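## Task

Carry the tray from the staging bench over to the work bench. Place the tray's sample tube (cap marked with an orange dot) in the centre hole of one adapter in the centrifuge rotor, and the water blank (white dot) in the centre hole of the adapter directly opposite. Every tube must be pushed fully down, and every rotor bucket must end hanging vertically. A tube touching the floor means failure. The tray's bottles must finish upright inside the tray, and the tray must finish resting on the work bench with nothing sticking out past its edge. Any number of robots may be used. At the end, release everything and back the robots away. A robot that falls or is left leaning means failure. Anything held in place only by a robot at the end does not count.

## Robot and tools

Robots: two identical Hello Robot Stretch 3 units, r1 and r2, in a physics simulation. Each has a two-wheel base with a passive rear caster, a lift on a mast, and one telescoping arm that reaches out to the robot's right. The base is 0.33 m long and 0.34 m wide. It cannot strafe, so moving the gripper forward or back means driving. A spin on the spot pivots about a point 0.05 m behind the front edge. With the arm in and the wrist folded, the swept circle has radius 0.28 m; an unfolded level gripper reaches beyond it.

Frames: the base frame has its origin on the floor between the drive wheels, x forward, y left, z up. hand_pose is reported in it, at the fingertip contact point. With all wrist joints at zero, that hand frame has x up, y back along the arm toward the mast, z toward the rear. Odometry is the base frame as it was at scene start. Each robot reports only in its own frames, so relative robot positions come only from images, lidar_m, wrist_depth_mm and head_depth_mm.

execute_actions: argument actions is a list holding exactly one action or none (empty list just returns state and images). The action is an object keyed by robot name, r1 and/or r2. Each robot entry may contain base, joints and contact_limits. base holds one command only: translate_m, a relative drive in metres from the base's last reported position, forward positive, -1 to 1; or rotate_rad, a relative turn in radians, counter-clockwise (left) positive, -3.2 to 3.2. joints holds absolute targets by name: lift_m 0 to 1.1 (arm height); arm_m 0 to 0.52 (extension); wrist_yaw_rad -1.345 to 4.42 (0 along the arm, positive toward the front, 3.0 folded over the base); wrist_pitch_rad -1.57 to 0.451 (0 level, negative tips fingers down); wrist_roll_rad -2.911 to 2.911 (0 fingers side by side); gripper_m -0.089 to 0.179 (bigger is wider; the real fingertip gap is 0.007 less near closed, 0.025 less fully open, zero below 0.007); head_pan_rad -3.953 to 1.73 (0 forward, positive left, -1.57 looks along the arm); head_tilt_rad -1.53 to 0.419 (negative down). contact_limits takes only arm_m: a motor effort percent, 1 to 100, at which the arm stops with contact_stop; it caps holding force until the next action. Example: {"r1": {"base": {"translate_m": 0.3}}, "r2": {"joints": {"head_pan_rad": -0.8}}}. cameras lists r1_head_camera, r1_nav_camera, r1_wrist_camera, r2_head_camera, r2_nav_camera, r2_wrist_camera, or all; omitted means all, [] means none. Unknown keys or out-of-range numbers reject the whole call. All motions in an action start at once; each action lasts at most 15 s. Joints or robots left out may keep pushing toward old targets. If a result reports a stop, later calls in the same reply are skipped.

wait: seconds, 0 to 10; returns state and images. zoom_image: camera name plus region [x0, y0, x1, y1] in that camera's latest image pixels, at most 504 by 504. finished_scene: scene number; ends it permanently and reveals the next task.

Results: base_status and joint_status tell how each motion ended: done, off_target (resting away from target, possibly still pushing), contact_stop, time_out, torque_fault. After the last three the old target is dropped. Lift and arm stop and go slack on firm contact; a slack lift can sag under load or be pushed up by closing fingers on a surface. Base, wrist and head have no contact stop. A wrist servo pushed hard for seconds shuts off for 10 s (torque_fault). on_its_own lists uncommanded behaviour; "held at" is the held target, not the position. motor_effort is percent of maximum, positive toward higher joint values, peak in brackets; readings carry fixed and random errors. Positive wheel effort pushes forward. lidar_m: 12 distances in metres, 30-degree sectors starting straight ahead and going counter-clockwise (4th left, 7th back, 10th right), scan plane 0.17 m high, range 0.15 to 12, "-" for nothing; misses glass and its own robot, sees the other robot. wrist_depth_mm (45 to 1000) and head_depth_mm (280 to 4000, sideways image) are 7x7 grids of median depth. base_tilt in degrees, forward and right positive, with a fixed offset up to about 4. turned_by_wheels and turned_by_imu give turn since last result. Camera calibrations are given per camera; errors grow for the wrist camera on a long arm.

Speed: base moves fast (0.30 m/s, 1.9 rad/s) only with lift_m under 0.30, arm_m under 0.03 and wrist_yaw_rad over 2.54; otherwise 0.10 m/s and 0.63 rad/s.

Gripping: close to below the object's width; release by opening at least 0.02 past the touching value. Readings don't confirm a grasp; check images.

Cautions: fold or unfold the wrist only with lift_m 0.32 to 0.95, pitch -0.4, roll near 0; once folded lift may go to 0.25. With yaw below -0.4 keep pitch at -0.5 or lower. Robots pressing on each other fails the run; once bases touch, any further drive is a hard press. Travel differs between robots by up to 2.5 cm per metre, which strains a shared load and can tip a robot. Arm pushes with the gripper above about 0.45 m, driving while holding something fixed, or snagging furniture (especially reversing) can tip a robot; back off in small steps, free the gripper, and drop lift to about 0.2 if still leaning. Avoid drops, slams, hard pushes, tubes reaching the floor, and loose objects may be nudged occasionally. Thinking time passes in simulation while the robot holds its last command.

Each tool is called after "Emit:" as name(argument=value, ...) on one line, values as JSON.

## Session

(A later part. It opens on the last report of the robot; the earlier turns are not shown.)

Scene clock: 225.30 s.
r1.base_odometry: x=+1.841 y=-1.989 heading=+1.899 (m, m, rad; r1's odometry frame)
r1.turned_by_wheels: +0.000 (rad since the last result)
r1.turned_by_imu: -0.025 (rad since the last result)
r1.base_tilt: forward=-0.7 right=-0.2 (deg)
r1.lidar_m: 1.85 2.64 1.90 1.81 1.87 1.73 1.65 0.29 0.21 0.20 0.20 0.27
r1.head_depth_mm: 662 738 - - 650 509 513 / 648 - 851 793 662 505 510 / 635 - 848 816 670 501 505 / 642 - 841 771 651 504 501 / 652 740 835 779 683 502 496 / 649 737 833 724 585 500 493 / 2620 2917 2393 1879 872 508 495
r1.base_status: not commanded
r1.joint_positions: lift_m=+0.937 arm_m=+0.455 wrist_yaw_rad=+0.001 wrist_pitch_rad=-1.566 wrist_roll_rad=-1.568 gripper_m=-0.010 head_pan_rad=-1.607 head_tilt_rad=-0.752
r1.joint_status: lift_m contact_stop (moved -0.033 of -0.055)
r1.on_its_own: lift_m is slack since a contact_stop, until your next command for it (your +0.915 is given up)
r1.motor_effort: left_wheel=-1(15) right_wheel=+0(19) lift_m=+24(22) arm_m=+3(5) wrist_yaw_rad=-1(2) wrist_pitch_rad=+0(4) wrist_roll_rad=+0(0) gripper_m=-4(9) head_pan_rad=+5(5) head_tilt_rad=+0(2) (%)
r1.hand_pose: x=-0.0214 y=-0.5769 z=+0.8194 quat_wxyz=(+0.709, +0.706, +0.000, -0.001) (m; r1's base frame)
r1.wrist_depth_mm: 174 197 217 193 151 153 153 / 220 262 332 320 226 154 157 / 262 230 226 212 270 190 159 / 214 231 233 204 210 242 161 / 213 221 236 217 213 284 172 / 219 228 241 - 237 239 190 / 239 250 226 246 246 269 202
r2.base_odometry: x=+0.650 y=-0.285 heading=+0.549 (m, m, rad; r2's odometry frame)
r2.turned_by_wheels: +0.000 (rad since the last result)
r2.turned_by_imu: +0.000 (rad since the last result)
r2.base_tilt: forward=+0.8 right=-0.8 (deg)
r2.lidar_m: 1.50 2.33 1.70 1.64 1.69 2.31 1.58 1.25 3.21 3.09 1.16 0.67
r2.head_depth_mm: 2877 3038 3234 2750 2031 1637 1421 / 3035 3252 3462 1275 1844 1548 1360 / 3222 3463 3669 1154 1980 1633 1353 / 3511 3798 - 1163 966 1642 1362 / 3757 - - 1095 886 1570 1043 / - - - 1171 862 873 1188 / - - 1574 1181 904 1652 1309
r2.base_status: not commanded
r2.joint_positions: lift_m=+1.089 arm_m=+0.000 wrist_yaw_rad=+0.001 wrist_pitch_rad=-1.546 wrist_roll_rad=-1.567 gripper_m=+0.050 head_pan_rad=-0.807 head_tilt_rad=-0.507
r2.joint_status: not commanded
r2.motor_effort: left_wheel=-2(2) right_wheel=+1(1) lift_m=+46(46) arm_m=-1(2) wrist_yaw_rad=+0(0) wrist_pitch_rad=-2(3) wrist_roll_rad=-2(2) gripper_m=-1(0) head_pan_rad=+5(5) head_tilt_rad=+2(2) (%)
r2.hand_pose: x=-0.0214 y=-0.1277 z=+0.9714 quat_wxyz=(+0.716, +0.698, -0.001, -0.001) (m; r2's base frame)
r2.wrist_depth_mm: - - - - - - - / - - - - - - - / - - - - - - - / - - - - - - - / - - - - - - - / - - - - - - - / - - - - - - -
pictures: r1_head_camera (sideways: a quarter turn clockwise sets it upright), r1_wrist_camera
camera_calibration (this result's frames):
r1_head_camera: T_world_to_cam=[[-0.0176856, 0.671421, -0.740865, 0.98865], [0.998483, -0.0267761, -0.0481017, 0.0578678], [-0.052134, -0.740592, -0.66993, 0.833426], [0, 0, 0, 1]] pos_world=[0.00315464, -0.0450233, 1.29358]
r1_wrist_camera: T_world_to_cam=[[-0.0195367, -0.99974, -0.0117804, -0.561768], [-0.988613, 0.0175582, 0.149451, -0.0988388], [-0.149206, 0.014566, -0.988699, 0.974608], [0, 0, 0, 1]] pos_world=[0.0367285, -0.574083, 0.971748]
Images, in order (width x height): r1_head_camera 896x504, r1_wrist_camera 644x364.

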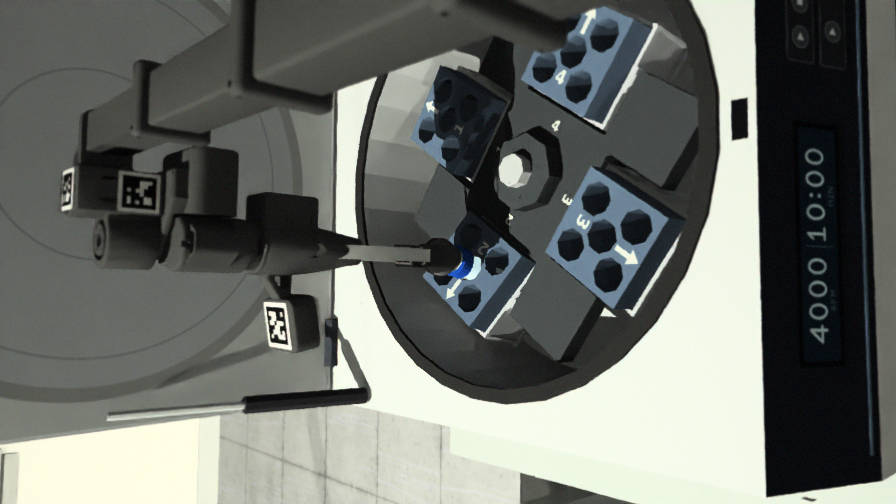

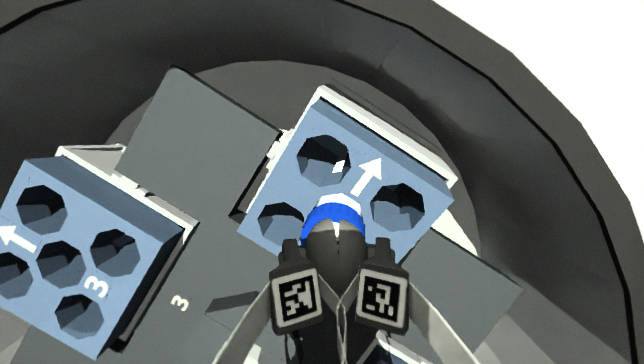

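Emit:
execute_actions(actions=[{"r1":{"joints":{"lift_m":1.1}}}], cameras=["r1_head_camera","r1_wrist_camera"])

Emit:
execute_actions(actions=[{"r1":{"base":{"rotate_rad":0.015},"joints":{"gripper_m":0.07,"arm_m":0.41}}}], cameras=[])

Emit:
execute_actions(actions=[{"r1":{"base":{"translate_m":1}}}], cameras=[])

Emit:
execute_actions(actions=[{"r1":{"base":{"translate_m":0.19},"joints":{"lift_m":1.06}}}], cameras=["r1_head_camera","r1_wrist_camera"])

Scene clock: 230.13 s.
r1.base_odometry: x=+1.841 y=-1.989 heading=+1.899 (m, m, rad; r1's odometry frame)
r1.turned_by_wheels: +0.000 (rad since the last result)
r1.turned_by_imu: +0.000 (rad since the last result)
r1.base_tilt: forward=-0.7 right=-0.2 (deg)
r1.lidar_m: 1.85 2.64 1.90 1.81 1.87 1.73 1.65 0.29 0.21 0.20 0.20 0.27
r1.head_depth_mm: 663 755 855 803 663 509 513 / 660 752 852 795 661 505 510 / 651 748 849 813 673 503 504 / - 746 842 778 652 504 501 / 629 741 836 778 683 501 496 / 649 736 835 722 584 499 493 / 2604 2895 2386 1904 869 507 496
r1.base_status: not commanded
r1.joint_positions: lift_m=+1.100 arm_m=+0.455 wrist_yaw_rad=+0.001 wrist_pitch_rad=-1.565 wrist_roll_rad=-1.568 gripper_m=-0.010 head_pan_rad=-1.607 head_tilt_rad=-0.752
r1.joint_status: all done
r1.motor_effort: left_wheel=-1(0) right_wheel=-1(0) lift_m=+26(28) arm_m=+4(4) wrist_yaw_rad=-1(1) wrist_pitch_rad=-1(1) wrist_roll_rad=-1(0) gripper_m=-4(4) head_pan_rad=+5(4) head_tilt_rad=+1(0) (%)
r1.hand_pose: x=-0.0214 y=-0.5772 z=+0.9822 quat_wxyz=(+0.709, +0.705, +0.000, -0.001) (m; r1's base frame)
r1.wrist_depth_mm: 316 309 308 311 311 306 266 / 318 316 378 383 315 313 267 / 331 379 391 385 379 319 270 / 337 392 390 366 439 329 272 / 348 407 399 397 406 338 275 / 370 418 415 - 463 343 274 / 366 436 403 428 411 350 277
r2.base_odometry: x=+0.650 y=-0.285 heading=+0.549 (m, m, rad; r2's odometry frame)
r2.turned_by_wheels: +0.000 (rad since the last result)
r2.turned_by_imu: +0.000 (rad since the last result)
r2.base_tilt: forward=+0.7 right=-0.8 (deg)
r2.lidar_m: 1.50 2.34 1.69 1.64 1.69 2.32 1.58 1.25 3.21 3.09 1.16 0.67
r2.head_depth_mm: 2829 3010 3224 2740 2024 1617 1419 / 3030 3199 3469 1272 1853 1540 1361 / 3267 3543 3644 1159 1974 1639 1359 / 3488 3788 - 1155 962 1654 1356 / 3785 - - 1097 885 1558 1046 / - - - 1174 864 873 1187 / - - 1567 1173 904 1657 1305
r2.base_status: not commanded
r2.joint_positions: lift_m=+1.089 arm_m=+0.000 wrist_yaw_rad=+0.001 wrist_pitch_rad=-1.546 wrist_roll_rad=-1.567 gripper_m=+0.050 head_pan_rad=-0.807 head_tilt_rad=-0.507
r2.joint_status: not commanded
r2.motor_effort: left_wheel=-2(2) right_wheel=+1(1) lift_m=+46(46) arm_m=-2(1) wrist_yaw_rad=+0(1) wrist_pitch_rad=-2(2) wrist_roll_rad=-2(2) gripper_m=+1(0) head_pan_rad=+4(5) head_tilt_rad=+2(2) (%)
r2.hand_pose: x=-0.0214 y=-0.1277 z=+0.9714 quat_wxyz=(+0.716, +0.698, -0.001, -0.001) (m; r2's base frame)
r2.wrist_depth_mm: - - - - - - - / - - - - - - - / - - - - - - - / - - - - - - - / - - - - - - - / - - - - - - - / - - - - - - -
pictures: r1_head_camera (sideways: a quarter turn clockwise sets it upright), r1_wrist_camera
camera_calibration (this result's frames):
r1_head_camera: T_world_to_cam=[[-0.017686, 0.671421, -0.740865, 0.98865], [0.998483, -0.0267755, -0.0481017, 0.0578678], [-0.0521336, -0.740592, -0.66993, 0.833426], [0, 0, 0, 1]] pos_world=[0.00315467, -0.0450233, 1.29358]
r1_wrist_camera: T_world_to_cam=[[-0.0195394, -0.999754, -0.0104865, -0.561461], [-0.988613, 0.0177544, 0.149427, -0.123029], [-0.149204, 0.0132868, -0.988717, 1.13487], [0, 0, 0, 1]] pos_world=[0.0367288, -0.574218, 1.13457]
Images, in order (width x height): r1_head_camera 896x504, r1_wrist_camera 644x364.

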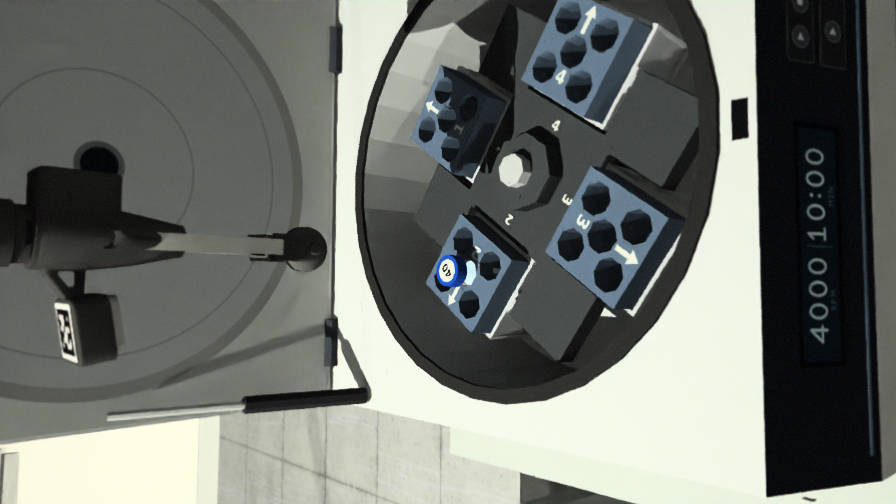

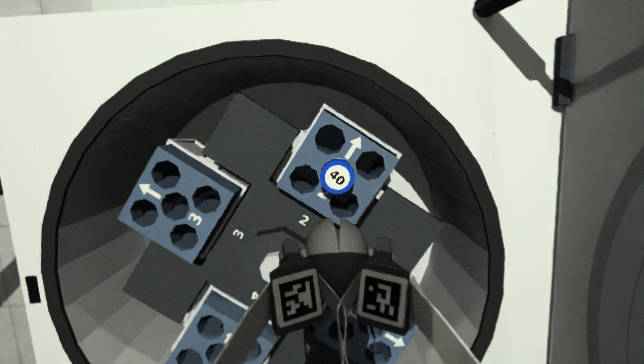

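Scene clock: 231.57 s.
r1.base_odometry: x=+1.841 y=-1.989 heading=+1.914 (m, m, rad; r1's odometry frame)
r1.turned_by_wheels: +0.015 (rad since the last result)
r1.turned_by_imu: +0.015 (rad since the last result)
r1.base_tilt: forward=-0.7 right=-0.2 (deg)
r1.lidar_m: 1.85 2.60 1.89 1.81 1.88 1.72 1.65 0.28 0.20 0.20 0.20 0.28
r1.head_depth_mm: 658 749 850 805 662 508 509 / 656 747 848 795 674 506 508 / 635 745 844 813 671 503 503 / - 756 839 775 653 504 500 / 641 742 838 776 681 502 497 / 652 740 837 723 583 499 495 / 2622 2941 2379 1901 916 517 499
r1.base_status: done
r1.joint_positions: lift_m=+1.100 arm_m=+0.410 wrist_yaw_rad=+0.001 wrist_pitch_rad=-1.564 wrist_roll_rad=-1.568 gripper_m=+0.070 head_pan_rad=-1.607 head_tilt_rad=-0.752
r1.joint_status: all done
r1.motor_effort: left_wheel=+0(4) right_wheel=+0(3) lift_m=+25(26) arm_m=-6(6) wrist_yaw_rad=+0(1) wrist_pitch_rad=-1(1) wrist_roll_rad=-1(1) gripper_m=+1(82) head_pan_rad=+4(4) head_tilt_rad=+1(1) (%)
r1.hand_pose: x=-0.0214 y=-0.5330 z=+0.9822 quat_wxyz=(+0.709, +0.705, +0.000, -0.001) (m; r1's base frame)
r1.wrist_depth_mm: - 318 312 310 307 304 304 / 320 319 318 388 310 312 308 / 333 323 462 386 418 322 320 / 337 372 387 394 391 338 323 / - 390 393 396 402 376 329 / - 410 - 395 408 357 333 / - 377 404 422 403 378 333
r2.base_odometry: x=+0.650 y=-0.285 heading=+0.549 (m, m, rad; r2's odometry frame)
r2.turned_by_wheels: +0.000 (rad since the last result)
r2.turned_by_imu: +0.000 (rad since the last result)
r2.base_tilt: forward=+0.7 right=-0.8 (deg)
r2.lidar_m: 1.50 2.33 1.70 1.64 1.69 2.31 1.58 1.25 3.23 3.08 1.16 0.67
r2.head_depth_mm: 2829 3060 3221 2705 2052 1632 1416 / 3025 3222 3451 1273 1844 1547 1360 / 3246 3482 3718 1153 1977 1632 1356 / 3431 3831 - 1148 967 1636 1353 / 3766 - - 1103 884 1549 1039 / - - - 1168 867 872 1185 / - - 1579 1174 904 1655 1308
r2.base_status: not commanded
r2.joint_positions: lift_m=+1.089 arm_m=+0.000 wrist_yaw_rad=+0.001 wrist_pitch_rad=-1.546 wrist_roll_rad=-1.567 gripper_m=+0.050 head_pan_rad=-0.807 head_tilt_rad=-0.507
r2.joint_status: not commanded
r2.motor_effort: left_wheel=-2(2) right_wheel=+1(1) lift_m=+46(46) arm_m=-1(1) wrist_yaw_rad=+1(1) wrist_pitch_rad=-3(2) wrist_roll_rad=-2(2) gripper_m=+0(1) head_pan_rad=+5(4) head_tilt_rad=+2(1) (%)
r2.hand_pose: x=-0.0214 y=-0.1277 z=+0.9714 quat_wxyz=(+0.716, +0.698, -0.001, -0.001) (m; r2's base frame)
r2.wrist_depth_mm: - - - - - - - / - - - - - - - / - - - - - - - / - - - - - - - / - - - - - - - / - - - - - - - / - - - - - - -
pictures: none
No camera images: the call's "cameras" was empty. Leave "cameras" out to get every camera's image.

Scene clock: 242.80 s.
r1.base_odometry: x=+1.504 y=-1.047 heading=+1.914 (m, m, rad; r1's odometry frame)
r1.turned_by_wheels: +0.000 (rad since the last result)
r1.turned_by_imu: +0.003 (rad since the last result)
r1.base_tilt: forward=-0.8 right=-0.3 (deg)
r1.lidar_m: 0.86 2.62 1.89 1.83 1.89 2.56 0.77 0.60 0.90 0.87 0.90 0.87
r1.head_depth_mm: 2656 2990 1023 800 659 561 487 / 2635 2992 1014 797 655 557 485 / 2549 2967 1003 788 652 554 483 / - 2939 992 784 617 552 481 / 2578 2918 988 706 530 548 478 / 2628 2916 976 721 637 545 477 / 2621 2881 844 663 633 543 474
r1.base_status: done
r1.joint_positions: lift_m=+1.100 arm_m=+0.410 wrist_yaw_rad=+0.001 wrist_pitch_rad=-1.564 wrist_roll_rad=-1.568 gripper_m=+0.070 head_pan_rad=-1.607 head_tilt_rad=-0.752
r1.joint_status: not commanded
r1.motor_effort: left_wheel=-1(2) right_wheel=+0(4) lift_m=+26(26) arm_m=-5(6) wrist_yaw_rad=-1(0) wrist_pitch_rad=-1(1) wrist_roll_rad=+0(1) gripper_m=+0(1) head_pan_rad=+5(5) head_tilt_rad=+0(0) (%)
r1.hand_pose: x=-0.0214 y=-0.5330 z=+0.9822 quat_wxyz=(+0.709, +0.705, +0.000, -0.001) (m; r1's base frame)
r1.wrist_depth_mm: 352 347 349 343 344 345 346 / 366 351 358 351 346 347 349 / 373 224 305 357 365 360 359 / 383 244 369 368 368 371 373 / 393 395 384 384 388 382 379 / 405 396 - 392 390 390 384 / - 406 406 408 400 402 396
r2.base_odometry: x=+0.650 y=-0.285 heading=+0.549 (m, m, rad; r2's odometry frame)
r2.turned_by_wheels: +0.000 (rad since the last result)
r2.turned_by_imu: +0.000 (rad since the last result)
r2.base_tilt: forward=+0.7 right=-0.8 (deg)
r2.lidar_m: 1.50 2.33 1.70 1.63 1.70 2.31 1.58 1.25 3.21 3.08 1.16 0.67
r2.head_depth_mm: 2831 3008 3222 2739 2029 1634 1420 / 3040 3216 3387 1280 1866 1549 1359 / 3178 3504 3667 1154 1975 1648 1363 / 3427 3745 - 1157 966 1652 1359 / 3547 - - 1093 884 1557 1041 / - - - 1174 863 873 1185 / - - 1577 1180 905 1650 1303
r2.base_status: not commanded
r2.joint_positions: lift_m=+1.089 arm_m=+0.000 wrist_yaw_rad=+0.001 wrist_pitch_rad=-1.546 wrist_roll_rad=-1.567 gripper_m=+0.050 head_pan_rad=-0.807 head_tilt_rad=-0.507
r2.joint_status: not commanded
r2.motor_effort: left_wheel=-2(2) right_wheel=+1(1) lift_m=+46(46) arm_m=-1(1) wrist_yaw_rad=-1(1) wrist_pitch_rad=-2(2) wrist_roll_rad=-2(2) gripper_m=+1(0) head_pan_rad=+5(4) head_tilt_rad=+2(2) (%)
r2.hand_pose: x=-0.0214 y=-0.1277 z=+0.9714 quat_wxyz=(+0.716, +0.698, -0.001, -0.001) (m; r2's base frame)
r2.wrist_depth_mm: - - - - - - - / - - - - - - - / - - - - - - - / - - - - - - - / - - - - - - - / - - - - - - - / - - - - - - -
pictures: none
No camera images: the call's "cameras" was empty. Leave "cameras" out to get every camera's image.

Scene clock: 245.67 s.
r1.base_odometry: x=+1.440 y=-0.868 heading=+1.914 (m, m, rad; r1's odometry frame)
r1.turned_by_wheels: +0.000 (rad since the last result)
r1.turned_by_imu: +0.000 (rad since the last result)
r1.base_tilt: forward=-0.7 right=-0.2 (deg)
r1.lidar_m: 2.43 2.61 1.90 1.83 1.89 2.57 0.96 0.78 0.90 0.87 0.89 0.68
r1.head_depth_mm: 2684 2970 1021 802 613 561 488 / 2705 2960 1014 722 546 557 485 / 2733 3001 1005 719 649 555 483 / - - 998 689 645 551 480 / 2638 3001 744 710 640 548 478 / 2611 2914 974 770 625 545 477 / 2604 2896 970 766 637 543 474
r1.base_status: done
r1.joint_positions: lift_m=+1.060 arm_m=+0.410 wrist_yaw_rad=+0.001 wrist_pitch_rad=-1.564 wrist_roll_rad=-1.568 gripper_m=+0.070 head_pan_rad=-1.607 head_tilt_rad=-0.752
r1.joint_status: all done
r1.motor_effort: left_wheel=-1(2) right_wheel=+0(3) lift_m=+21(22) arm_m=-5(5) wrist_yaw_rad=-1(1) wrist_pitch_rad=-1(1) wrist_roll_rad=-1(0) gripper_m=+1(1) head_pan_rad=+5(4) head_tilt_rad=+0(0) (%)
r1.hand_pose: x=-0.0214 y=-0.5330 z=+0.9424 quat_wxyz=(+0.709, +0.705, +0.000, -0.001) (m; r1's base frame)
r1.wrist_depth_mm: 318 316 313 309 305 307 180 / 324 293 320 295 315 227 177 / 330 313 328 267 324 268 190 / 339 326 337 272 331 329 303 / 348 329 346 313 338 335 306 / 361 347 - 289 288 345 340 / 365 356 338 324 347 351 351
r2.base_odometry: x=+0.650 y=-0.285 heading=+0.549 (m, m, rad; r2's odometry frame)
r2.turned_by_wheels: +0.000 (rad since the last result)
r2.turned_by_imu: +0.000 (rad since the last result)
r2.base_tilt: forward=+0.6 right=-1.0 (deg)
r2.lidar_m: 1.50 2.33 1.70 1.64 1.69 2.31 1.58 1.25 3.20 3.08 1.16 0.67
r2.head_depth_mm: 2841 3026 3210 2756 2052 1626 1420 / 3057 3239 3438 1277 1852 1547 1356 / 3216 3496 3651 1157 1974 1635 1354 / 3348 3681 3889 1159 967 1646 1358 / 3610 - - 1097 882 1558 1042 / - - - 1169 864 870 1188 / - - 1542 1178 903 1665 1306
r2.base_status: not commanded
r2.joint_positions: lift_m=+1.089 arm_m=+0.000 wrist_yaw_rad=+0.001 wrist_pitch_rad=-1.546 wrist_roll_rad=-1.567 gripper_m=+0.050 head_pan_rad=-0.807 head_tilt_rad=-0.507
r2.joint_status: not commanded
r2.motor_effort: left_wheel=-2(2) right_wheel=+1(1) lift_m=+46(46) arm_m=-2(1) wrist_yaw_rad=+0(0) wrist_pitch_rad=-2(2) wrist_roll_rad=-2(2) gripper_m=+0(0) head_pan_rad=+5(5) head_tilt_rad=+3(2) (%)
r2.hand_pose: x=-0.0214 y=-0.1277 z=+0.9714 quat_wxyz=(+0.716, +0.698, -0.001, -0.001) (m; r2's base frame)
r2.wrist_depth_mm: - - - - - - - / - - - - - - - / - - - - - - - / - - - - - - - / - - - - - - - / - - - - - - - / - - - - - - -
pictures: r1_head_camera (sideways: a quarter turn clockwise sets it upright), r1_wrist_camera
camera_calibration (this result's frames):
r1_head_camera: T_world_to_cam=[[-0.0176858, 0.671421, -0.740865, 0.98865], [0.998483, -0.0267759, -0.0481017, 0.0578678], [-0.0521338, -0.740592, -0.66993, 0.833426], [0, 0, 0, 1]] pos_world=[0.00315465, -0.0450233, 1.29358]
r1_wrist_camera: T_world_to_cam=[[-0.0196413, -0.999757, -0.00995892, -0.518208], [-0.988612, 0.0179339, 0.149416, -0.117766], [-0.149202, 0.0127802, -0.988724, 1.09472], [0, 0, 0, 1]] pos_world=[0.0367315, -0.529961, 1.09482]
Images, in order (width x height): r1_head_camera 896x504, r1_wrist_camera 644x364.

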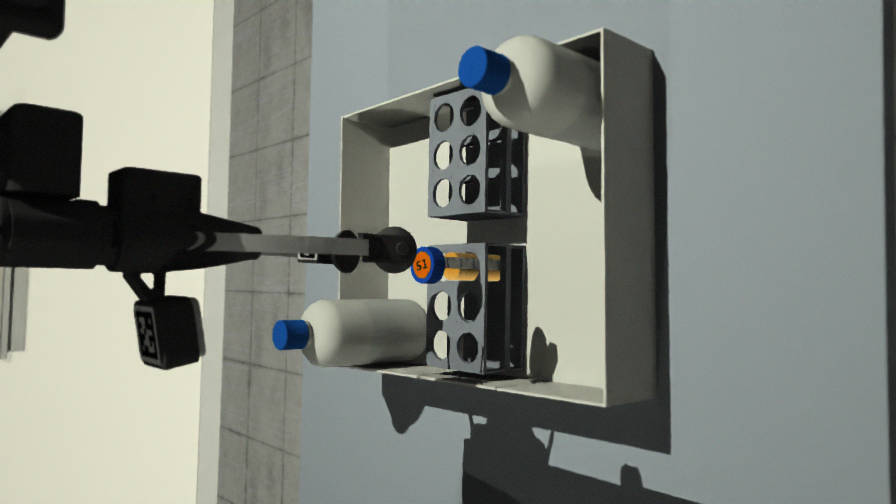

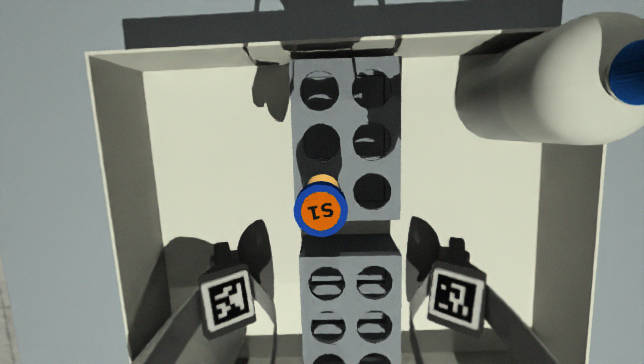

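Emit:
execute_actions(actions=[{"r1":{"base":{"translate_m":0.012},"joints":{"arm_m":0.397}}}], cameras=[])

Emit:
execute_actions(actions=[{"r1":{"joints":{"lift_m":0.997}}}], cameras=["r1_wrist_camera"])

Emit:
execute_actions(actions=[{"r1":{"joints":{"gripper_m":-0.01}}}], cameras=["r1_wrist_camera"])

Emit:
execute_actions(actions=[{"r1":{"joints":{"lift_m":1.1}}}], cameras=["r1_wrist_camera","r1_head_camera"])

Scene clock: 249.27 s.
r1.base_odometry: x=+1.436 y=-0.857 heading=+1.914 (m, m, rad; r1's odometry frame)
r1.turned_by_wheels: +0.000 (rad since the last result)
r1.turned_by_imu: +0.000 (rad since the last result)
r1.base_tilt: forward=-0.8 right=-0.3 (deg)
r1.lidar_m: 2.42 2.62 1.90 1.83 1.89 2.57 0.97 0.79 0.90 0.87 0.90 0.66
r1.head_depth_mm: 2688 2987 1023 801 557 561 488 / 2699 3000 1016 724 550 557 485 / - 2989 1004 734 647 555 483 / - - 993 673 644 553 481 / 2642 2894 728 708 642 548 479 / 2645 2897 976 769 624 546 476 / 2598 2902 969 768 636 543 474
r1.base_status: done
r1.joint_positions: lift_m=+1.060 arm_m=+0.397 wrist_yaw_rad=+0.001 wrist_pitch_rad=-1.564 wrist_roll_rad=-1.568 gripper_m=+0.070 head_pan_rad=-1.607 head_tilt_rad=-0.752
r1.joint_status: all done
r1.motor_effort: left_wheel=-1(1) right_wheel=+1(4) lift_m=+21(21) arm_m=-5(5) wrist_yaw_rad=-2(1) wrist_pitch_rad=-1(1) wrist_roll_rad=-1(1) gripper_m=+0(1) head_pan_rad=+4(4) head_tilt_rad=+1(0) (%)
r1.hand_pose: x=-0.0214 y=-0.5201 z=+0.9424 quat_wxyz=(+0.709, +0.705, +0.000, -0.001) (m; r1's base frame)
r1.wrist_depth_mm: 320 316 318 313 312 310 308 / 327 312 318 270 287 262 181 / 333 326 327 319 321 267 187 / 344 327 336 324 327 328 304 / 350 344 342 318 316 341 306 / 361 349 - 339 290 344 309 / 370 360 303 353 325 357 330
r2.base_odometry: x=+0.650 y=-0.285 heading=+0.549 (m, m, rad; r2's odometry frame)
r2.turned_by_wheels: +0.000 (rad since the last result)
r2.turned_by_imu: +0.000 (rad since the last result)
r2.base_tilt: forward=+0.8 right=-0.8 (deg)
r2.lidar_m: 1.50 2.33 1.70 1.64 1.69 2.31 1.58 1.25 3.20 3.08 1.16 0.67
r2.head_depth_mm: 2832 3045 3212 2742 2047 1624 1413 / 2983 3250 3463 1274 1846 1535 1355 / 3240 3471 3682 1158 1997 1642 1358 / 3330 3679 3850 1156 964 1637 1363 / 3623 - - 1098 885 1561 1042 / - - - 1175 864 874 1185 / - - 1509 1180 903 1660 1306
r2.base_status: not commanded
r2.joint_positions: lift_m=+1.089 arm_m=+0.000 wrist_yaw_rad=+0.001 wrist_pitch_rad=-1.546 wrist_roll_rad=-1.567 gripper_m=+0.050 head_pan_rad=-0.807 head_tilt_rad=-0.507
r2.joint_status: not commanded
r2.motor_effort: left_wheel=-1(2) right_wheel=+1(1) lift_m=+46(46) arm_m=-1(2) wrist_yaw_rad=+0(1) wrist_pitch_rad=-2(2) wrist_roll_rad=-2(2) gripper_m=+1(0) head_pan_rad=+5(5) head_tilt_rad=+2(2) (%)
r2.hand_pose: x=-0.0214 y=-0.1277 z=+0.9714 quat_wxyz=(+0.716, +0.698, -0.001, -0.001) (m; r2's base frame)
r2.wrist_depth_mm: - - - - - - - / - - - - - - - / - - - - - - - / - - - - - - - / - - - - - - - / - - - - - - - / - - - - - - -
pictures: none
No camera images: the call's "cameras" was empty. Leave "cameras" out to get every camera's image.

Scene clock: 250.67 s.
r1.base_odometry: x=+1.436 y=-0.857 heading=+1.914 (m, m, rad; r1's odometry frame)
r1.turned_by_wheels: +0.000 (rad since the last result)
r1.turned_by_imu: +0.000 (rad since the last result)
r1.base_tilt: forward=-0.8 right=-0.1 (deg)
r1.lidar_m: 2.42 2.62 1.90 1.83 1.88 2.56 0.97 0.79 0.90 0.87 0.90 0.66
r1.head_depth_mm: 2573 - 1005 804 556 560 488 / - 2998 1013 725 552 557 484 / - 2979 999 735 648 555 483 / 2542 - 953 711 645 551 481 / 2614 2923 729 709 640 549 479 / 2594 2883 976 770 624 546 476 / 2604 2895 965 766 636 543 475
r1.base_status: not commanded
r1.joint_positions: lift_m=+0.997 arm_m=+0.397 wrist_yaw_rad=+0.001 wrist_pitch_rad=-1.564 wrist_roll_rad=-1.568 gripper_m=+0.070 head_pan_rad=-1.607 head_tilt_rad=-0.752
r1.joint_status: all done
r1.motor_effort: left_wheel=-1(0) right_wheel=+0(1) lift_m=+21(21) arm_m=-6(5) wrist_yaw_rad=-1(1) wrist_pitch_rad=-1(1) wrist_roll_rad=-1(1) gripper_m=+0(1) head_pan_rad=+4(5) head_tilt_rad=+1(1) (%)
r1.hand_pose: x=-0.0214 y=-0.5200 z=+0.8795 quat_wxyz=(+0.709, +0.705, +0.000, -0.001) (m; r1's base frame)
r1.wrist_depth_mm: 257 255 254 253 251 227 207 / 205 252 256 232 200 254 167 / 214 266 263 255 206 259 171 / 223 270 271 243 211 266 260 / 279 274 278 208 216 272 273 / 285 277 - 225 236 282 276 / 299 255 289 283 226 290 280
r2.base_odometry: x=+0.650 y=-0.285 heading=+0.549 (m, m, rad; r2's odometry frame)
r2.turned_by_wheels: +0.000 (rad since the last result)
r2.turned_by_imu: +0.000 (rad since the last result)
r2.base_tilt: forward=+0.8 right=-0.9 (deg)
r2.lidar_m: 1.50 2.33 1.70 1.64 1.70 2.31 1.58 1.25 3.21 3.08 1.16 0.67
r2.head_depth_mm: 2817 3064 3239 2738 2061 1629 1420 / 3055 3280 3409 1276 1842 1552 1348 / 3211 3452 3680 1146 2007 1646 1349 / 3323 3690 3937 1156 964 1646 1358 / 3763 - - 1095 883 1550 1047 / - - - 1172 865 877 1189 / - - 1507 1183 900 1659 1302
r2.base_status: not commanded
r2.joint_positions: lift_m=+1.089 arm_m=+0.000 wrist_yaw_rad=+0.001 wrist_pitch_rad=-1.546 wrist_roll_rad=-1.567 gripper_m=+0.050 head_pan_rad=-0.807 head_tilt_rad=-0.507
r2.joint_status: not commanded
r2.motor_effort: left_wheel=-2(1) right_wheel=+1(1) lift_m=+47(46) arm_m=-2(1) wrist_yaw_rad=+0(0) wrist_pitch_rad=-2(2) wrist_roll_rad=-2(2) gripper_m=+0(0) head_pan_rad=+5(5) head_tilt_rad=+1(2) (%)
r2.hand_pose: x=-0.0214 y=-0.1277 z=+0.9714 quat_wxyz=(+0.716, +0.698, -0.001, -0.001) (m; r2's base frame)
r2.wrist_depth_mm: - - - - - - - / - - - - - - - / - - - - - - - / - - - - - - - / - - - - - - - / - - - - - - - / - - - - - - -
pictures: r1_wrist_camera
camera_calibration (this result's frames):
r1_wrist_camera: T_world_to_cam=[[-0.0196413, -0.999758, -0.00990696, -0.5059], [-0.988612, 0.0179417, 0.149415, -0.108581], [-0.149202, 0.0127288, -0.988725, 1.03224], [0, 0, 0, 1]] pos_world=[0.0367315, -0.516969, 1.03182]
Images, in order (width x height): r1_wrist_camera 644x364.

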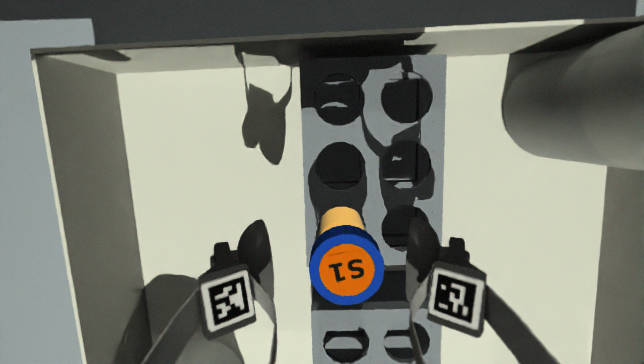

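Scene clock: 251.97 s.
r1.base_odometry: x=+1.436 y=-0.857 heading=+1.914 (m, m, rad; r1's odometry frame)
r1.turned_by_wheels: +0.000 (rad since the last result)
r1.turned_by_imu: +0.000 (rad since the last result)
r1.base_tilt: forward=-0.8 right=-0.3 (deg)
r1.lidar_m: 2.42 2.62 1.90 1.83 1.90 2.57 0.97 0.79 0.90 0.87 0.90 0.66
r1.head_depth_mm: 2571 - 1003 802 556 560 488 / - 2999 1019 726 551 558 486 / - 2946 1000 735 648 555 482 / 2554 - 954 682 644 550 481 / 2590 2894 728 709 640 549 478 / 2615 2900 976 770 625 546 476 / 2603 2911 969 768 635 542 475
r1.base_status: not commanded
r1.joint_positions: lift_m=+0.997 arm_m=+0.397 wrist_yaw_rad=+0.001 wrist_pitch_rad=-1.562 wrist_roll_rad=-1.568 gripper_m=-0.009 head_pan_rad=-1.607 head_tilt_rad=-0.752
r1.joint_status: all done
r1.motor_effort: left_wheel=-1(0) right_wheel=+1(1) lift_m=+21(21) arm_m=-5(5) wrist_yaw_rad=-1(1) wrist_pitch_rad=-2(3) wrist_roll_rad=+0(1) gripper_m=-14(90) head_pan_rad=+5(4) head_tilt_rad=+1(0) (%)
r1.hand_pose: x=-0.0214 y=-0.5205 z=+0.8794 quat_wxyz=(+0.710, +0.704, +0.000, -0.001) (m; r1's base frame)
r1.wrist_depth_mm: 255 257 254 252 250 225 206 / 205 257 260 231 200 253 166 / 213 267 263 255 205 259 169 / 224 270 271 246 212 266 263 / 278 274 278 174 249 272 269 / 290 276 284 155 - 277 278 / 297 274 291 258 256 289 279
r2.base_odometry: x=+0.650 y=-0.285 heading=+0.549 (m, m, rad; r2's odometry frame)
r2.turned_by_wheels: +0.000 (rad since the last result)
r2.turned_by_imu: +0.000 (rad since the last result)
r2.base_tilt: forward=+0.8 right=-0.8 (deg)
r2.lidar_m: 1.50 2.33 1.70 1.64 1.69 2.32 1.58 1.25 3.21 3.07 1.16 0.67
r2.head_depth_mm: 2864 3019 3227 2742 2050 1633 1415 / 3019 3232 3438 1272 1850 1541 1357 / 3243 3488 3645 1156 1978 1638 1362 / 3333 3724 3946 1151 966 1638 1360 / 3680 - - 1099 883 1551 1046 / - - - 1165 861 872 1184 / - - 1505 1173 904 1656 1303
r2.base_status: not commanded
r2.joint_positions: lift_m=+1.089 arm_m=+0.000 wrist_yaw_rad=+0.001 wrist_pitch_rad=-1.546 wrist_roll_rad=-1.567 gripper_m=+0.050 head_pan_rad=-0.807 head_tilt_rad=-0.507
r2.joint_status: not commanded
r2.motor_effort: left_wheel=-2(2) right_wheel=+1(1) lift_m=+46(46) arm_m=-1(1) wrist_yaw_rad=+1(0) wrist_pitch_rad=-3(2) wrist_roll_rad=-2(2) gripper_m=+0(1) head_pan_rad=+4(5) head_tilt_rad=+2(3) (%)
r2.hand_pose: x=-0.0214 y=-0.1277 z=+0.9714 quat_wxyz=(+0.716, +0.698, -0.001, -0.001) (m; r2's base frame)
r2.wrist_depth_mm: - - - - - - - / - - - - - - - / - - - - - - - / - - - - - - - / - - - - - - - / - - - - - - - / - - - - - - -
pictures: r1_wrist_camera
camera_calibration (this result's frames):
r1_wrist_camera: T_world_to_cam=[[-0.0196407, -0.999775, -0.00795792, -0.508124], [-0.988612, 0.0182324, 0.149378, -0.10838], [-0.149199, 0.0108012, -0.988748, 1.03123], [0, 0, 0, 1]] pos_world=[0.0367317, -0.517172, 1.03177]
Images, in order (width x height): r1_wrist_camera 644x364.

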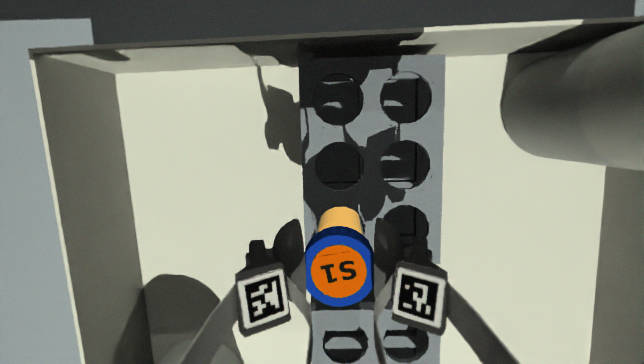

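Scene clock: 253.73 s.
r1.base_odometry: x=+1.436 y=-0.857 heading=+1.914 (m, m, rad; r1's odometry frame)
r1.turned_by_wheels: +0.000 (rad since the last result)
r1.turned_by_imu: +0.000 (rad since the last result)
r1.base_tilt: forward=-0.8 right=-0.2 (deg)
r1.lidar_m: 2.42 2.61 1.90 1.83 1.89 2.57 0.97 0.79 0.90 0.87 0.89 0.66
r1.head_depth_mm: 2667 2996 1023 802 557 560 488 / 2658 2955 1008 726 552 558 485 / 2584 2981 1002 735 649 553 483 / - 2939 998 711 644 551 480 / 2565 2914 729 709 640 549 478 / 2627 2903 976 771 624 545 476 / 2618 2893 966 767 636 543 474
r1.base_status: not commanded
r1.joint_positions: lift_m=+1.100 arm_m=+0.397 wrist_yaw_rad=+0.001 wrist_pitch_rad=-1.562 wrist_roll_rad=-1.568 gripper_m=-0.009 head_pan_rad=-1.607 head_tilt_rad=-0.752
r1.joint_status: all done
r1.motor_effort: left_wheel=-1(1) right_wheel=+2(0) lift_m=+26(30) arm_m=-5(5) wrist_yaw_rad=-1(1) wrist_pitch_rad=-2(2) wrist_roll_rad=+0(0) gripper_m=-15(15) head_pan_rad=+4(5) head_tilt_rad=+1(1) (%)
r1.hand_pose: x=-0.0214 y=-0.5205 z=+0.9821 quat_wxyz=(+0.710, +0.704, +0.000, -0.001) (m; r1's base frame)
r1.wrist_depth_mm: 353 355 349 350 346 348 344 / 366 360 357 332 354 275 216 / 370 364 367 359 362 267 221 / 380 376 376 370 366 369 369 / 390 389 383 175 380 376 379 / - 398 389 154 - 386 391 / - 410 309 360 368 371 400
r2.base_odometry: x=+0.650 y=-0.285 heading=+0.549 (m, m, rad; r2's odometry frame)
r2.turned_by_wheels: +0.000 (rad since the last result)
r2.turned_by_imu: +0.000 (rad since the last result)
r2.base_tilt: forward=+0.7 right=-0.9 (deg)
r2.lidar_m: 1.50 2.33 1.70 1.64 1.70 2.31 1.58 1.25 3.20 3.08 1.16 0.66
r2.head_depth_mm: 2857 3035 3213 2719 2052 1622 1409 / 3000 3264 3459 1269 1860 1544 1361 / 3238 3498 3711 1154 1980 1645 1364 / 3398 3676 3899 1158 969 1641 1363 / 3611 - - 1101 884 1559 1038 / - - - 1171 865 871 1185 / - - 1544 1175 901 1658 1301
r2.base_status: not commanded
r2.joint_positions: lift_m=+1.089 arm_m=+0.000 wrist_yaw_rad=+0.001 wrist_pitch_rad=-1.546 wrist_roll_rad=-1.567 gripper_m=+0.050 head_pan_rad=-0.807 head_tilt_rad=-0.507
r2.joint_status: not commanded
r2.motor_effort: left_wheel=-2(2) right_wheel=+1(1) lift_m=+46(46) arm_m=-2(2) wrist_yaw_rad=+0(0) wrist_pitch_rad=-2(3) wrist_roll_rad=-2(2) gripper_m=+1(0) head_pan_rad=+5(5) head_tilt_rad=+2(2) (%)
r2.hand_pose: x=-0.0214 y=-0.1277 z=+0.9714 quat_wxyz=(+0.716, +0.698, -0.001, -0.001) (m; r2's base frame)
r2.wrist_depth_mm: - - - - - - - / - - - - - - - / - - - - - - - / - - - - - - - / - - - - - - - / - - - - - - - / - - - - - - -
pictures: r1_head_camera (sideways: a quarter turn clockwise sets it upright), r1_wrist_camera
camera_calibration (this result's frames):
r1_head_camera: T_world_to_cam=[[-0.0176859, 0.671421, -0.740865, 0.98865], [0.998483, -0.0267757, -0.0481017, 0.0578678], [-0.0521337, -0.740592, -0.66993, 0.833426], [0, 0, 0, 1]] pos_world=[0.00315466, -0.0450233, 1.29358]
r1_wrist_camera: T_world_to_cam=[[-0.01964, -0.999775, -0.0079578, -0.507306], [-0.988612, 0.0182318, 0.149378, -0.123723], [-0.149199, 0.010801, -0.988748, 1.13278], [0, 0, 0, 1]] pos_world=[0.0367317, -0.517171, 1.13448]
Images, in order (width x height): r1_head_camera 896x504, r1_wrist_camera 644x364.

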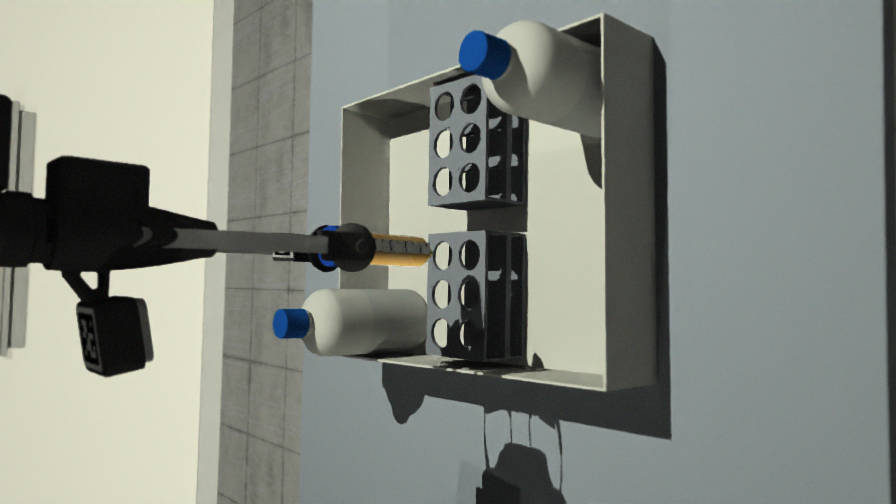

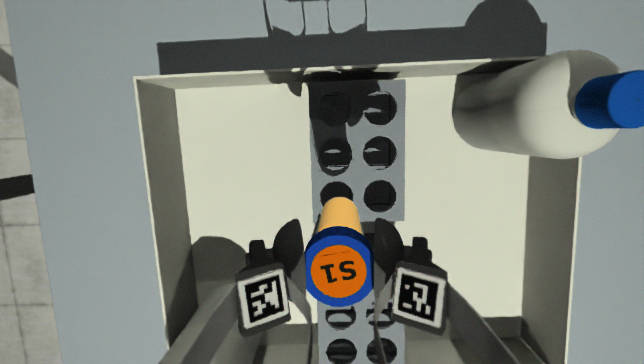

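Emit:
execute_actions(actions=[{"r1":{"base":{"translate_m":-1},"joints":{"arm_m":0.415}}}], cameras=[])

Emit:
execute_actions(actions=[{"r1":{"base":{"translate_m":-0.43},"joints":{"arm_m":0.37}}}], cameras=["r1_wrist_camera","r1_head_camera"])

Scene clock: 266.27 s.
r1.base_odometry: x=+1.773 y=-1.799 heading=+1.914 (m, m, rad; r1's odometry frame)
r1.turned_by_wheels: +0.000 (rad since the last result)
r1.turned_by_imu: -0.001 (rad since the last result)
r1.base_tilt: forward=-0.7 right=-0.3 (deg)
r1.lidar_m: 1.65 2.61 1.89 1.81 1.88 1.93 1.85 0.28 0.20 0.19 0.20 0.31
r1.head_depth_mm: 656 745 849 827 664 512 506 / 654 743 843 799 677 510 504 / 632 740 836 766 595 519 508 / - 2925 2192 1010 862 761 662 / 2596 2921 2425 1926 953 805 685 / 2615 2934 2340 1758 1473 1340 1175 / 2625 2903 967 768 685 1307 1168
r1.base_status: done
r1.joint_positions: lift_m=+1.100 arm_m=+0.415 wrist_yaw_rad=+0.001 wrist_pitch_rad=-1.562 wrist_roll_rad=-1.568 gripper_m=-0.009 head_pan_rad=-1.607 head_tilt_rad=-0.752
r1.joint_status: all done
r1.motor_effort: left_wheel=+0(3) right_wheel=+0(3) lift_m=+27(26) arm_m=+5(4) wrist_yaw_rad=-1(0) wrist_pitch_rad=-2(2) wrist_roll_rad=+0(0) gripper_m=-14(14) head_pan_rad=+4(3) head_tilt_rad=+0(0) (%)
r1.hand_pose: x=-0.0214 y=-0.5378 z=+0.9821 quat_wxyz=(+0.710, +0.704, +0.000, -0.001) (m; r1's base frame)
r1.wrist_depth_mm: - 598 - - - 760 - / - - - - - - - / - - 591 580 584 - - / - 593 597 576 579 557 - / - 344 343 175 338 334 320 / - 350 351 154 - 340 280 / - 358 408 422 400 352 321
r2.base_odometry: x=+0.650 y=-0.285 heading=+0.549 (m, m, rad; r2's odometry frame)
r2.turned_by_wheels: +0.000 (rad since the last result)
r2.turned_by_imu: +0.000 (rad since the last result)
r2.base_tilt: forward=+0.8 right=-0.6 (deg)
r2.lidar_m: 1.50 2.34 1.70 1.64 1.70 2.32 1.58 1.25 3.22 3.08 1.16 0.67
r2.head_depth_mm: 2854 3046 3225 2741 2058 1614 1416 / 3018 3225 3457 1277 1857 1544 1351 / 3281 3430 3701 1163 1979 1635 1358 / 3426 3789 - 1160 966 1633 1348 / 3777 - - 1097 884 1566 1042 / - - - 1169 865 873 1181 / - - 1574 1179 900 1661 1302
r2.base_status: not commanded
r2.joint_positions: lift_m=+1.089 arm_m=+0.000 wrist_yaw_rad=+0.001 wrist_pitch_rad=-1.546 wrist_roll_rad=-1.567 gripper_m=+0.050 head_pan_rad=-0.807 head_tilt_rad=-0.507
r2.joint_status: not commanded
r2.motor_effort: left_wheel=-2(2) right_wheel=+1(1) lift_m=+46(46) arm_m=-1(2) wrist_yaw_rad=+0(0) wrist_pitch_rad=-2(2) wrist_roll_rad=-2(2) gripper_m=+0(1) head_pan_rad=+4(5) head_tilt_rad=+2(2) (%)
r2.hand_pose: x=-0.0214 y=-0.1277 z=+0.9714 quat_wxyz=(+0.716, +0.698, -0.001, -0.001) (m; r2's base frame)
r2.wrist_depth_mm: - - - - - - - / - - - - - - - / - - - - - - - / - - - - - - - / - - - - - - - / - - - - - - - / - - - - - - -
pictures: none
No camera images: the call's "cameras" was empty. Leave "cameras" out to get every camera's image.

Scene clock: 271.73 s.
r1.base_odometry: x=+1.917 y=-2.204 heading=+1.914 (m, m, rad; r1's odometry frame)
r1.turned_by_wheels: +0.000 (rad since the last result)
r1.turned_by_imu: -0.001 (rad since the last result)
r1.base_tilt: forward=-0.7 right=-0.2 (deg)
r1.lidar_m: 2.08 2.60 1.88 1.81 1.87 1.48 1.42 0.29 0.21 0.20 0.21 0.28
r1.head_depth_mm: 2642 3020 2538 1979 1630 1349 685 / 2592 2965 2506 1962 629 509 511 / 647 762 829 750 607 507 508 / - 761 843 781 655 504 505 / 644 759 839 767 650 501 501 / 653 741 839 799 661 495 498 / 652 740 824 755 638 493 495
r1.base_status: done
r1.joint_positions: lift_m=+1.100 arm_m=+0.370 wrist_yaw_rad=+0.001 wrist_pitch_rad=-1.562 wrist_roll_rad=-1.568 gripper_m=-0.009 head_pan_rad=-1.607 head_tilt_rad=-0.752
r1.joint_status: all done
r1.motor_effort: left_wheel=+0(4) right_wheel=+1(3) lift_m=+27(27) arm_m=-4(6) wrist_yaw_rad=-1(1) wrist_pitch_rad=-2(2) wrist_roll_rad=+0(1) gripper_m=-14(14) head_pan_rad=+5(4) head_tilt_rad=+0(1) (%)
r1.hand_pose: x=-0.0214 y=-0.4935 z=+0.9821 quat_wxyz=(+0.710, +0.704, +0.000, -0.001) (m; r1's base frame)
r1.wrist_depth_mm: - 352 358 364 364 371 306 / - 361 381 362 370 373 315 / - 343 385 387 379 367 317 / - 336 402 395 395 364 330 / - 341 364 176 419 339 333 / - 352 347 154 - 343 340 / - - - - - - -
r2.base_odometry: x=+0.650 y=-0.285 heading=+0.549 (m, m, rad; r2's odometry frame)
r2.turned_by_wheels: +0.000 (rad since the last result)
r2.turned_by_imu: +0.000 (rad since the last result)
r2.base_tilt: forward=+0.7 right=-0.8 (deg)
r2.lidar_m: 1.50 2.32 1.69 1.63 1.70 2.32 1.58 1.25 3.21 3.09 1.16 0.66
r2.head_depth_mm: 2828 3031 3259 2764 2044 1623 1422 / 3045 3251 3428 1272 1843 1543 1361 / 3209 3479 3687 1155 1991 1640 1358 / 3552 3744 - 1157 963 1649 1355 / 3814 - - 1098 884 1551 1046 / - - - 1173 867 874 1181 / - - 1577 1181 902 1651 1301
r2.base_status: not commanded
r2.joint_positions: lift_m=+1.089 arm_m=+0.000 wrist_yaw_rad=+0.001 wrist_pitch_rad=-1.546 wrist_roll_rad=-1.567 gripper_m=+0.050 head_pan_rad=-0.807 head_tilt_rad=-0.507
r2.joint_status: not commanded
r2.motor_effort: left_wheel=-1(2) right_wheel=+1(1) lift_m=+46(46) arm_m=-2(1) wrist_yaw_rad=-1(0) wrist_pitch_rad=-2(2) wrist_roll_rad=-2(2) gripper_m=+0(0) head_pan_rad=+4(5) head_tilt_rad=+2(2) (%)
r2.hand_pose: x=-0.0214 y=-0.1277 z=+0.9714 quat_wxyz=(+0.716, +0.698, -0.001, -0.001) (m; r2's base frame)
r2.wrist_depth_mm: - - - - - - - / - - - - - - - / - - - - - - - / - - - - - - - / - - - - - - - / - - - - - - - / - - - - - - -
pictures: r1_head_camera (sideways: a quarter turn clockwise sets it upright), r1_wrist_camera
camera_calibration (this result's frames):
r1_head_camera: T_world_to_cam=[[-0.0176859, 0.671421, -0.740865, 0.98865], [0.998483, -0.0267757, -0.0481017, 0.0578678], [-0.0521337, -0.740592, -0.66993, 0.833426], [0, 0, 0, 1]] pos_world=[0.00315466, -0.0450233, 1.29358]
r1_wrist_camera: T_world_to_cam=[[-0.0197719, -0.999773, -0.0079578, -0.480313], [-0.98861, 0.0183621, 0.149378, -0.124148], [-0.149198, 0.0108206, -0.988748, 1.1325], [0, 0, 0, 1]] pos_world=[0.0367351, -0.490178, 1.13448]
Images, in order (width x height): r1_head_camera 896x504, r1_wrist_camera 644x364.

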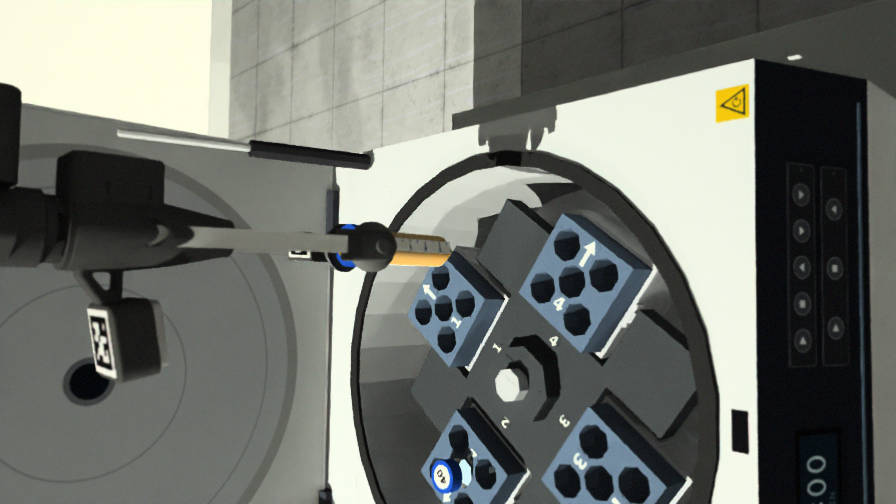

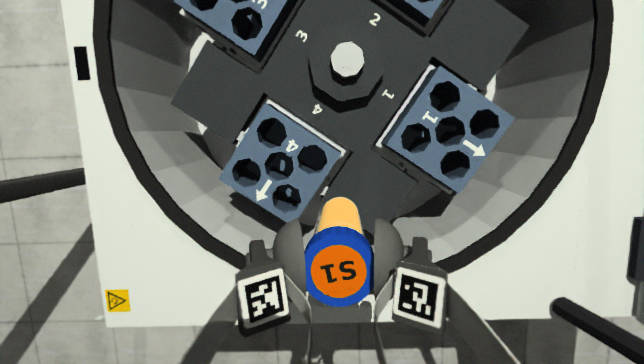

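Emit:
execute_actions(actions=[{"r1":{"base":{"translate_m":0.026},"joints":{"arm_m":0.306,"lift_m":1.03}}}], cameras=["r1_wrist_camera","r1_head_camera"])

Scene clock: 275.77 s.
r1.base_odometry: x=+1.908 y=-2.179 heading=+1.914 (m, m, rad; r1's odometry frame)
r1.turned_by_wheels: +0.000 (rad since the last result)
r1.turned_by_imu: +0.000 (rad since the last result)
r1.base_tilt: forward=-0.7 right=-0.2 (deg)
r1.lidar_m: 2.05 2.60 1.88 1.81 1.87 1.50 1.45 0.29 0.21 0.20 0.21 0.28
r1.head_depth_mm: - 2989 2550 1975 1630 756 649 / 671 2977 2403 799 600 511 512 / - - 854 772 706 507 507 / 650 - 843 804 627 505 504 / 653 737 843 785 655 497 500 / 653 741 835 797 660 495 498 / 652 740 821 749 639 493 494
r1.base_status: done
r1.joint_positions: lift_m=+1.030 arm_m=+0.306 wrist_yaw_rad=+0.001 wrist_pitch_rad=-1.562 wrist_roll_rad=-1.568 gripper_m=-0.009 head_pan_rad=-1.607 head_tilt_rad=-0.752
r1.joint_status: all done
r1.motor_effort: left_wheel=+0(2) right_wheel=+0(5) lift_m=+21(23) arm_m=-5(6) wrist_yaw_rad=+0(1) wrist_pitch_rad=-2(2) wrist_roll_rad=+0(1) gripper_m=-15(14) head_pan_rad=+4(5) head_tilt_rad=+0(0) (%)
r1.hand_pose: x=-0.0214 y=-0.4295 z=+0.9124 quat_wxyz=(+0.710, +0.704, +0.000, -0.001) (m; r1's base frame)
r1.wrist_depth_mm: - 245 323 282 298 298 297 / - 253 336 306 284 305 303 / - 257 318 317 313 309 298 / - 263 371 299 320 309 305 / - 270 297 174 327 344 309 / - 280 275 154 - 330 278 / - 286 281 282 277 281 276
r2.base_odometry: x=+0.650 y=-0.285 heading=+0.549 (m, m, rad; r2's odometry frame)
r2.turned_by_wheels: +0.000 (rad since the last result)
r2.turned_by_imu: +0.000 (rad since the last result)
r2.base_tilt: forward=+0.6 right=-0.8 (deg)
r2.lidar_m: 1.50 2.33 1.70 1.64 1.69 2.31 1.59 1.25 3.24 3.08 1.16 0.67
r2.head_depth_mm: 2832 3034 3208 2719 2043 1627 1415 / 3032 3220 3447 1277 1854 1540 1359 / 3226 3473 3658 1155 1998 1638 1356 / 3457 3754 - 1162 966 1641 1352 / 3741 - - 1095 885 1553 1045 / - - - 1169 866 874 1186 / - - 1571 1178 901 1662 1303
r2.base_status: not commanded
r2.joint_positions: lift_m=+1.089 arm_m=+0.000 wrist_yaw_rad=+0.001 wrist_pitch_rad=-1.546 wrist_roll_rad=-1.567 gripper_m=+0.050 head_pan_rad=-0.807 head_tilt_rad=-0.507
r2.joint_status: not commanded
r2.motor_effort: left_wheel=-2(2) right_wheel=+1(1) lift_m=+46(46) arm_m=-2(1) wrist_yaw_rad=-1(0) wrist_pitch_rad=-2(2) wrist_roll_rad=-2(2) gripper_m=+0(1) head_pan_rad=+5(5) head_tilt_rad=+2(2) (%)
r2.hand_pose: x=-0.0214 y=-0.1277 z=+0.9714 quat_wxyz=(+0.716, +0.698, -0.001, -0.001) (m; r2's base frame)
r2.wrist_depth_mm: - - - - - - - / - - - - - - - / - - - - - - - / - - - - - - - / - - - - - - - / - - - - - - - / - - - - - - -
pictures: r1_head_camera (sideways: a quarter turn clockwise sets it upright), r1_wrist_camera
camera_calibration (this result's frames):
r1_head_camera: T_world_to_cam=[[-0.0176859, 0.671421, -0.740865, 0.98865], [0.998483, -0.0267757, -0.0481017, 0.0578678], [-0.0521337, -0.740592, -0.66993, 0.833426], [0, 0, 0, 1]] pos_world=[0.00315466, -0.0450233, 1.29358]
r1_wrist_camera: T_world_to_cam=[[-0.0198455, -0.999771, -0.0079578, -0.416883], [-0.988608, 0.0184349, 0.149378, -0.114875], [-0.149197, 0.0108316, -0.988748, 1.06287], [0, 0, 0, 1]] pos_world=[0.0367369, -0.426183, 1.06475]
Images, in order (width x height): r1_head_camera 896x504, r1_wrist_camera 644x364.

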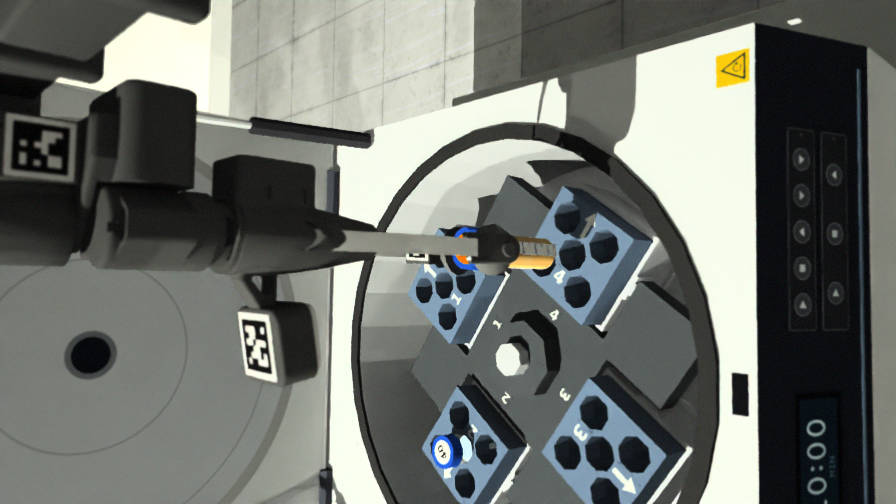

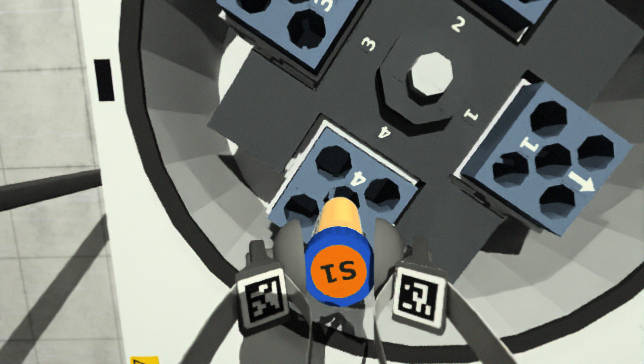

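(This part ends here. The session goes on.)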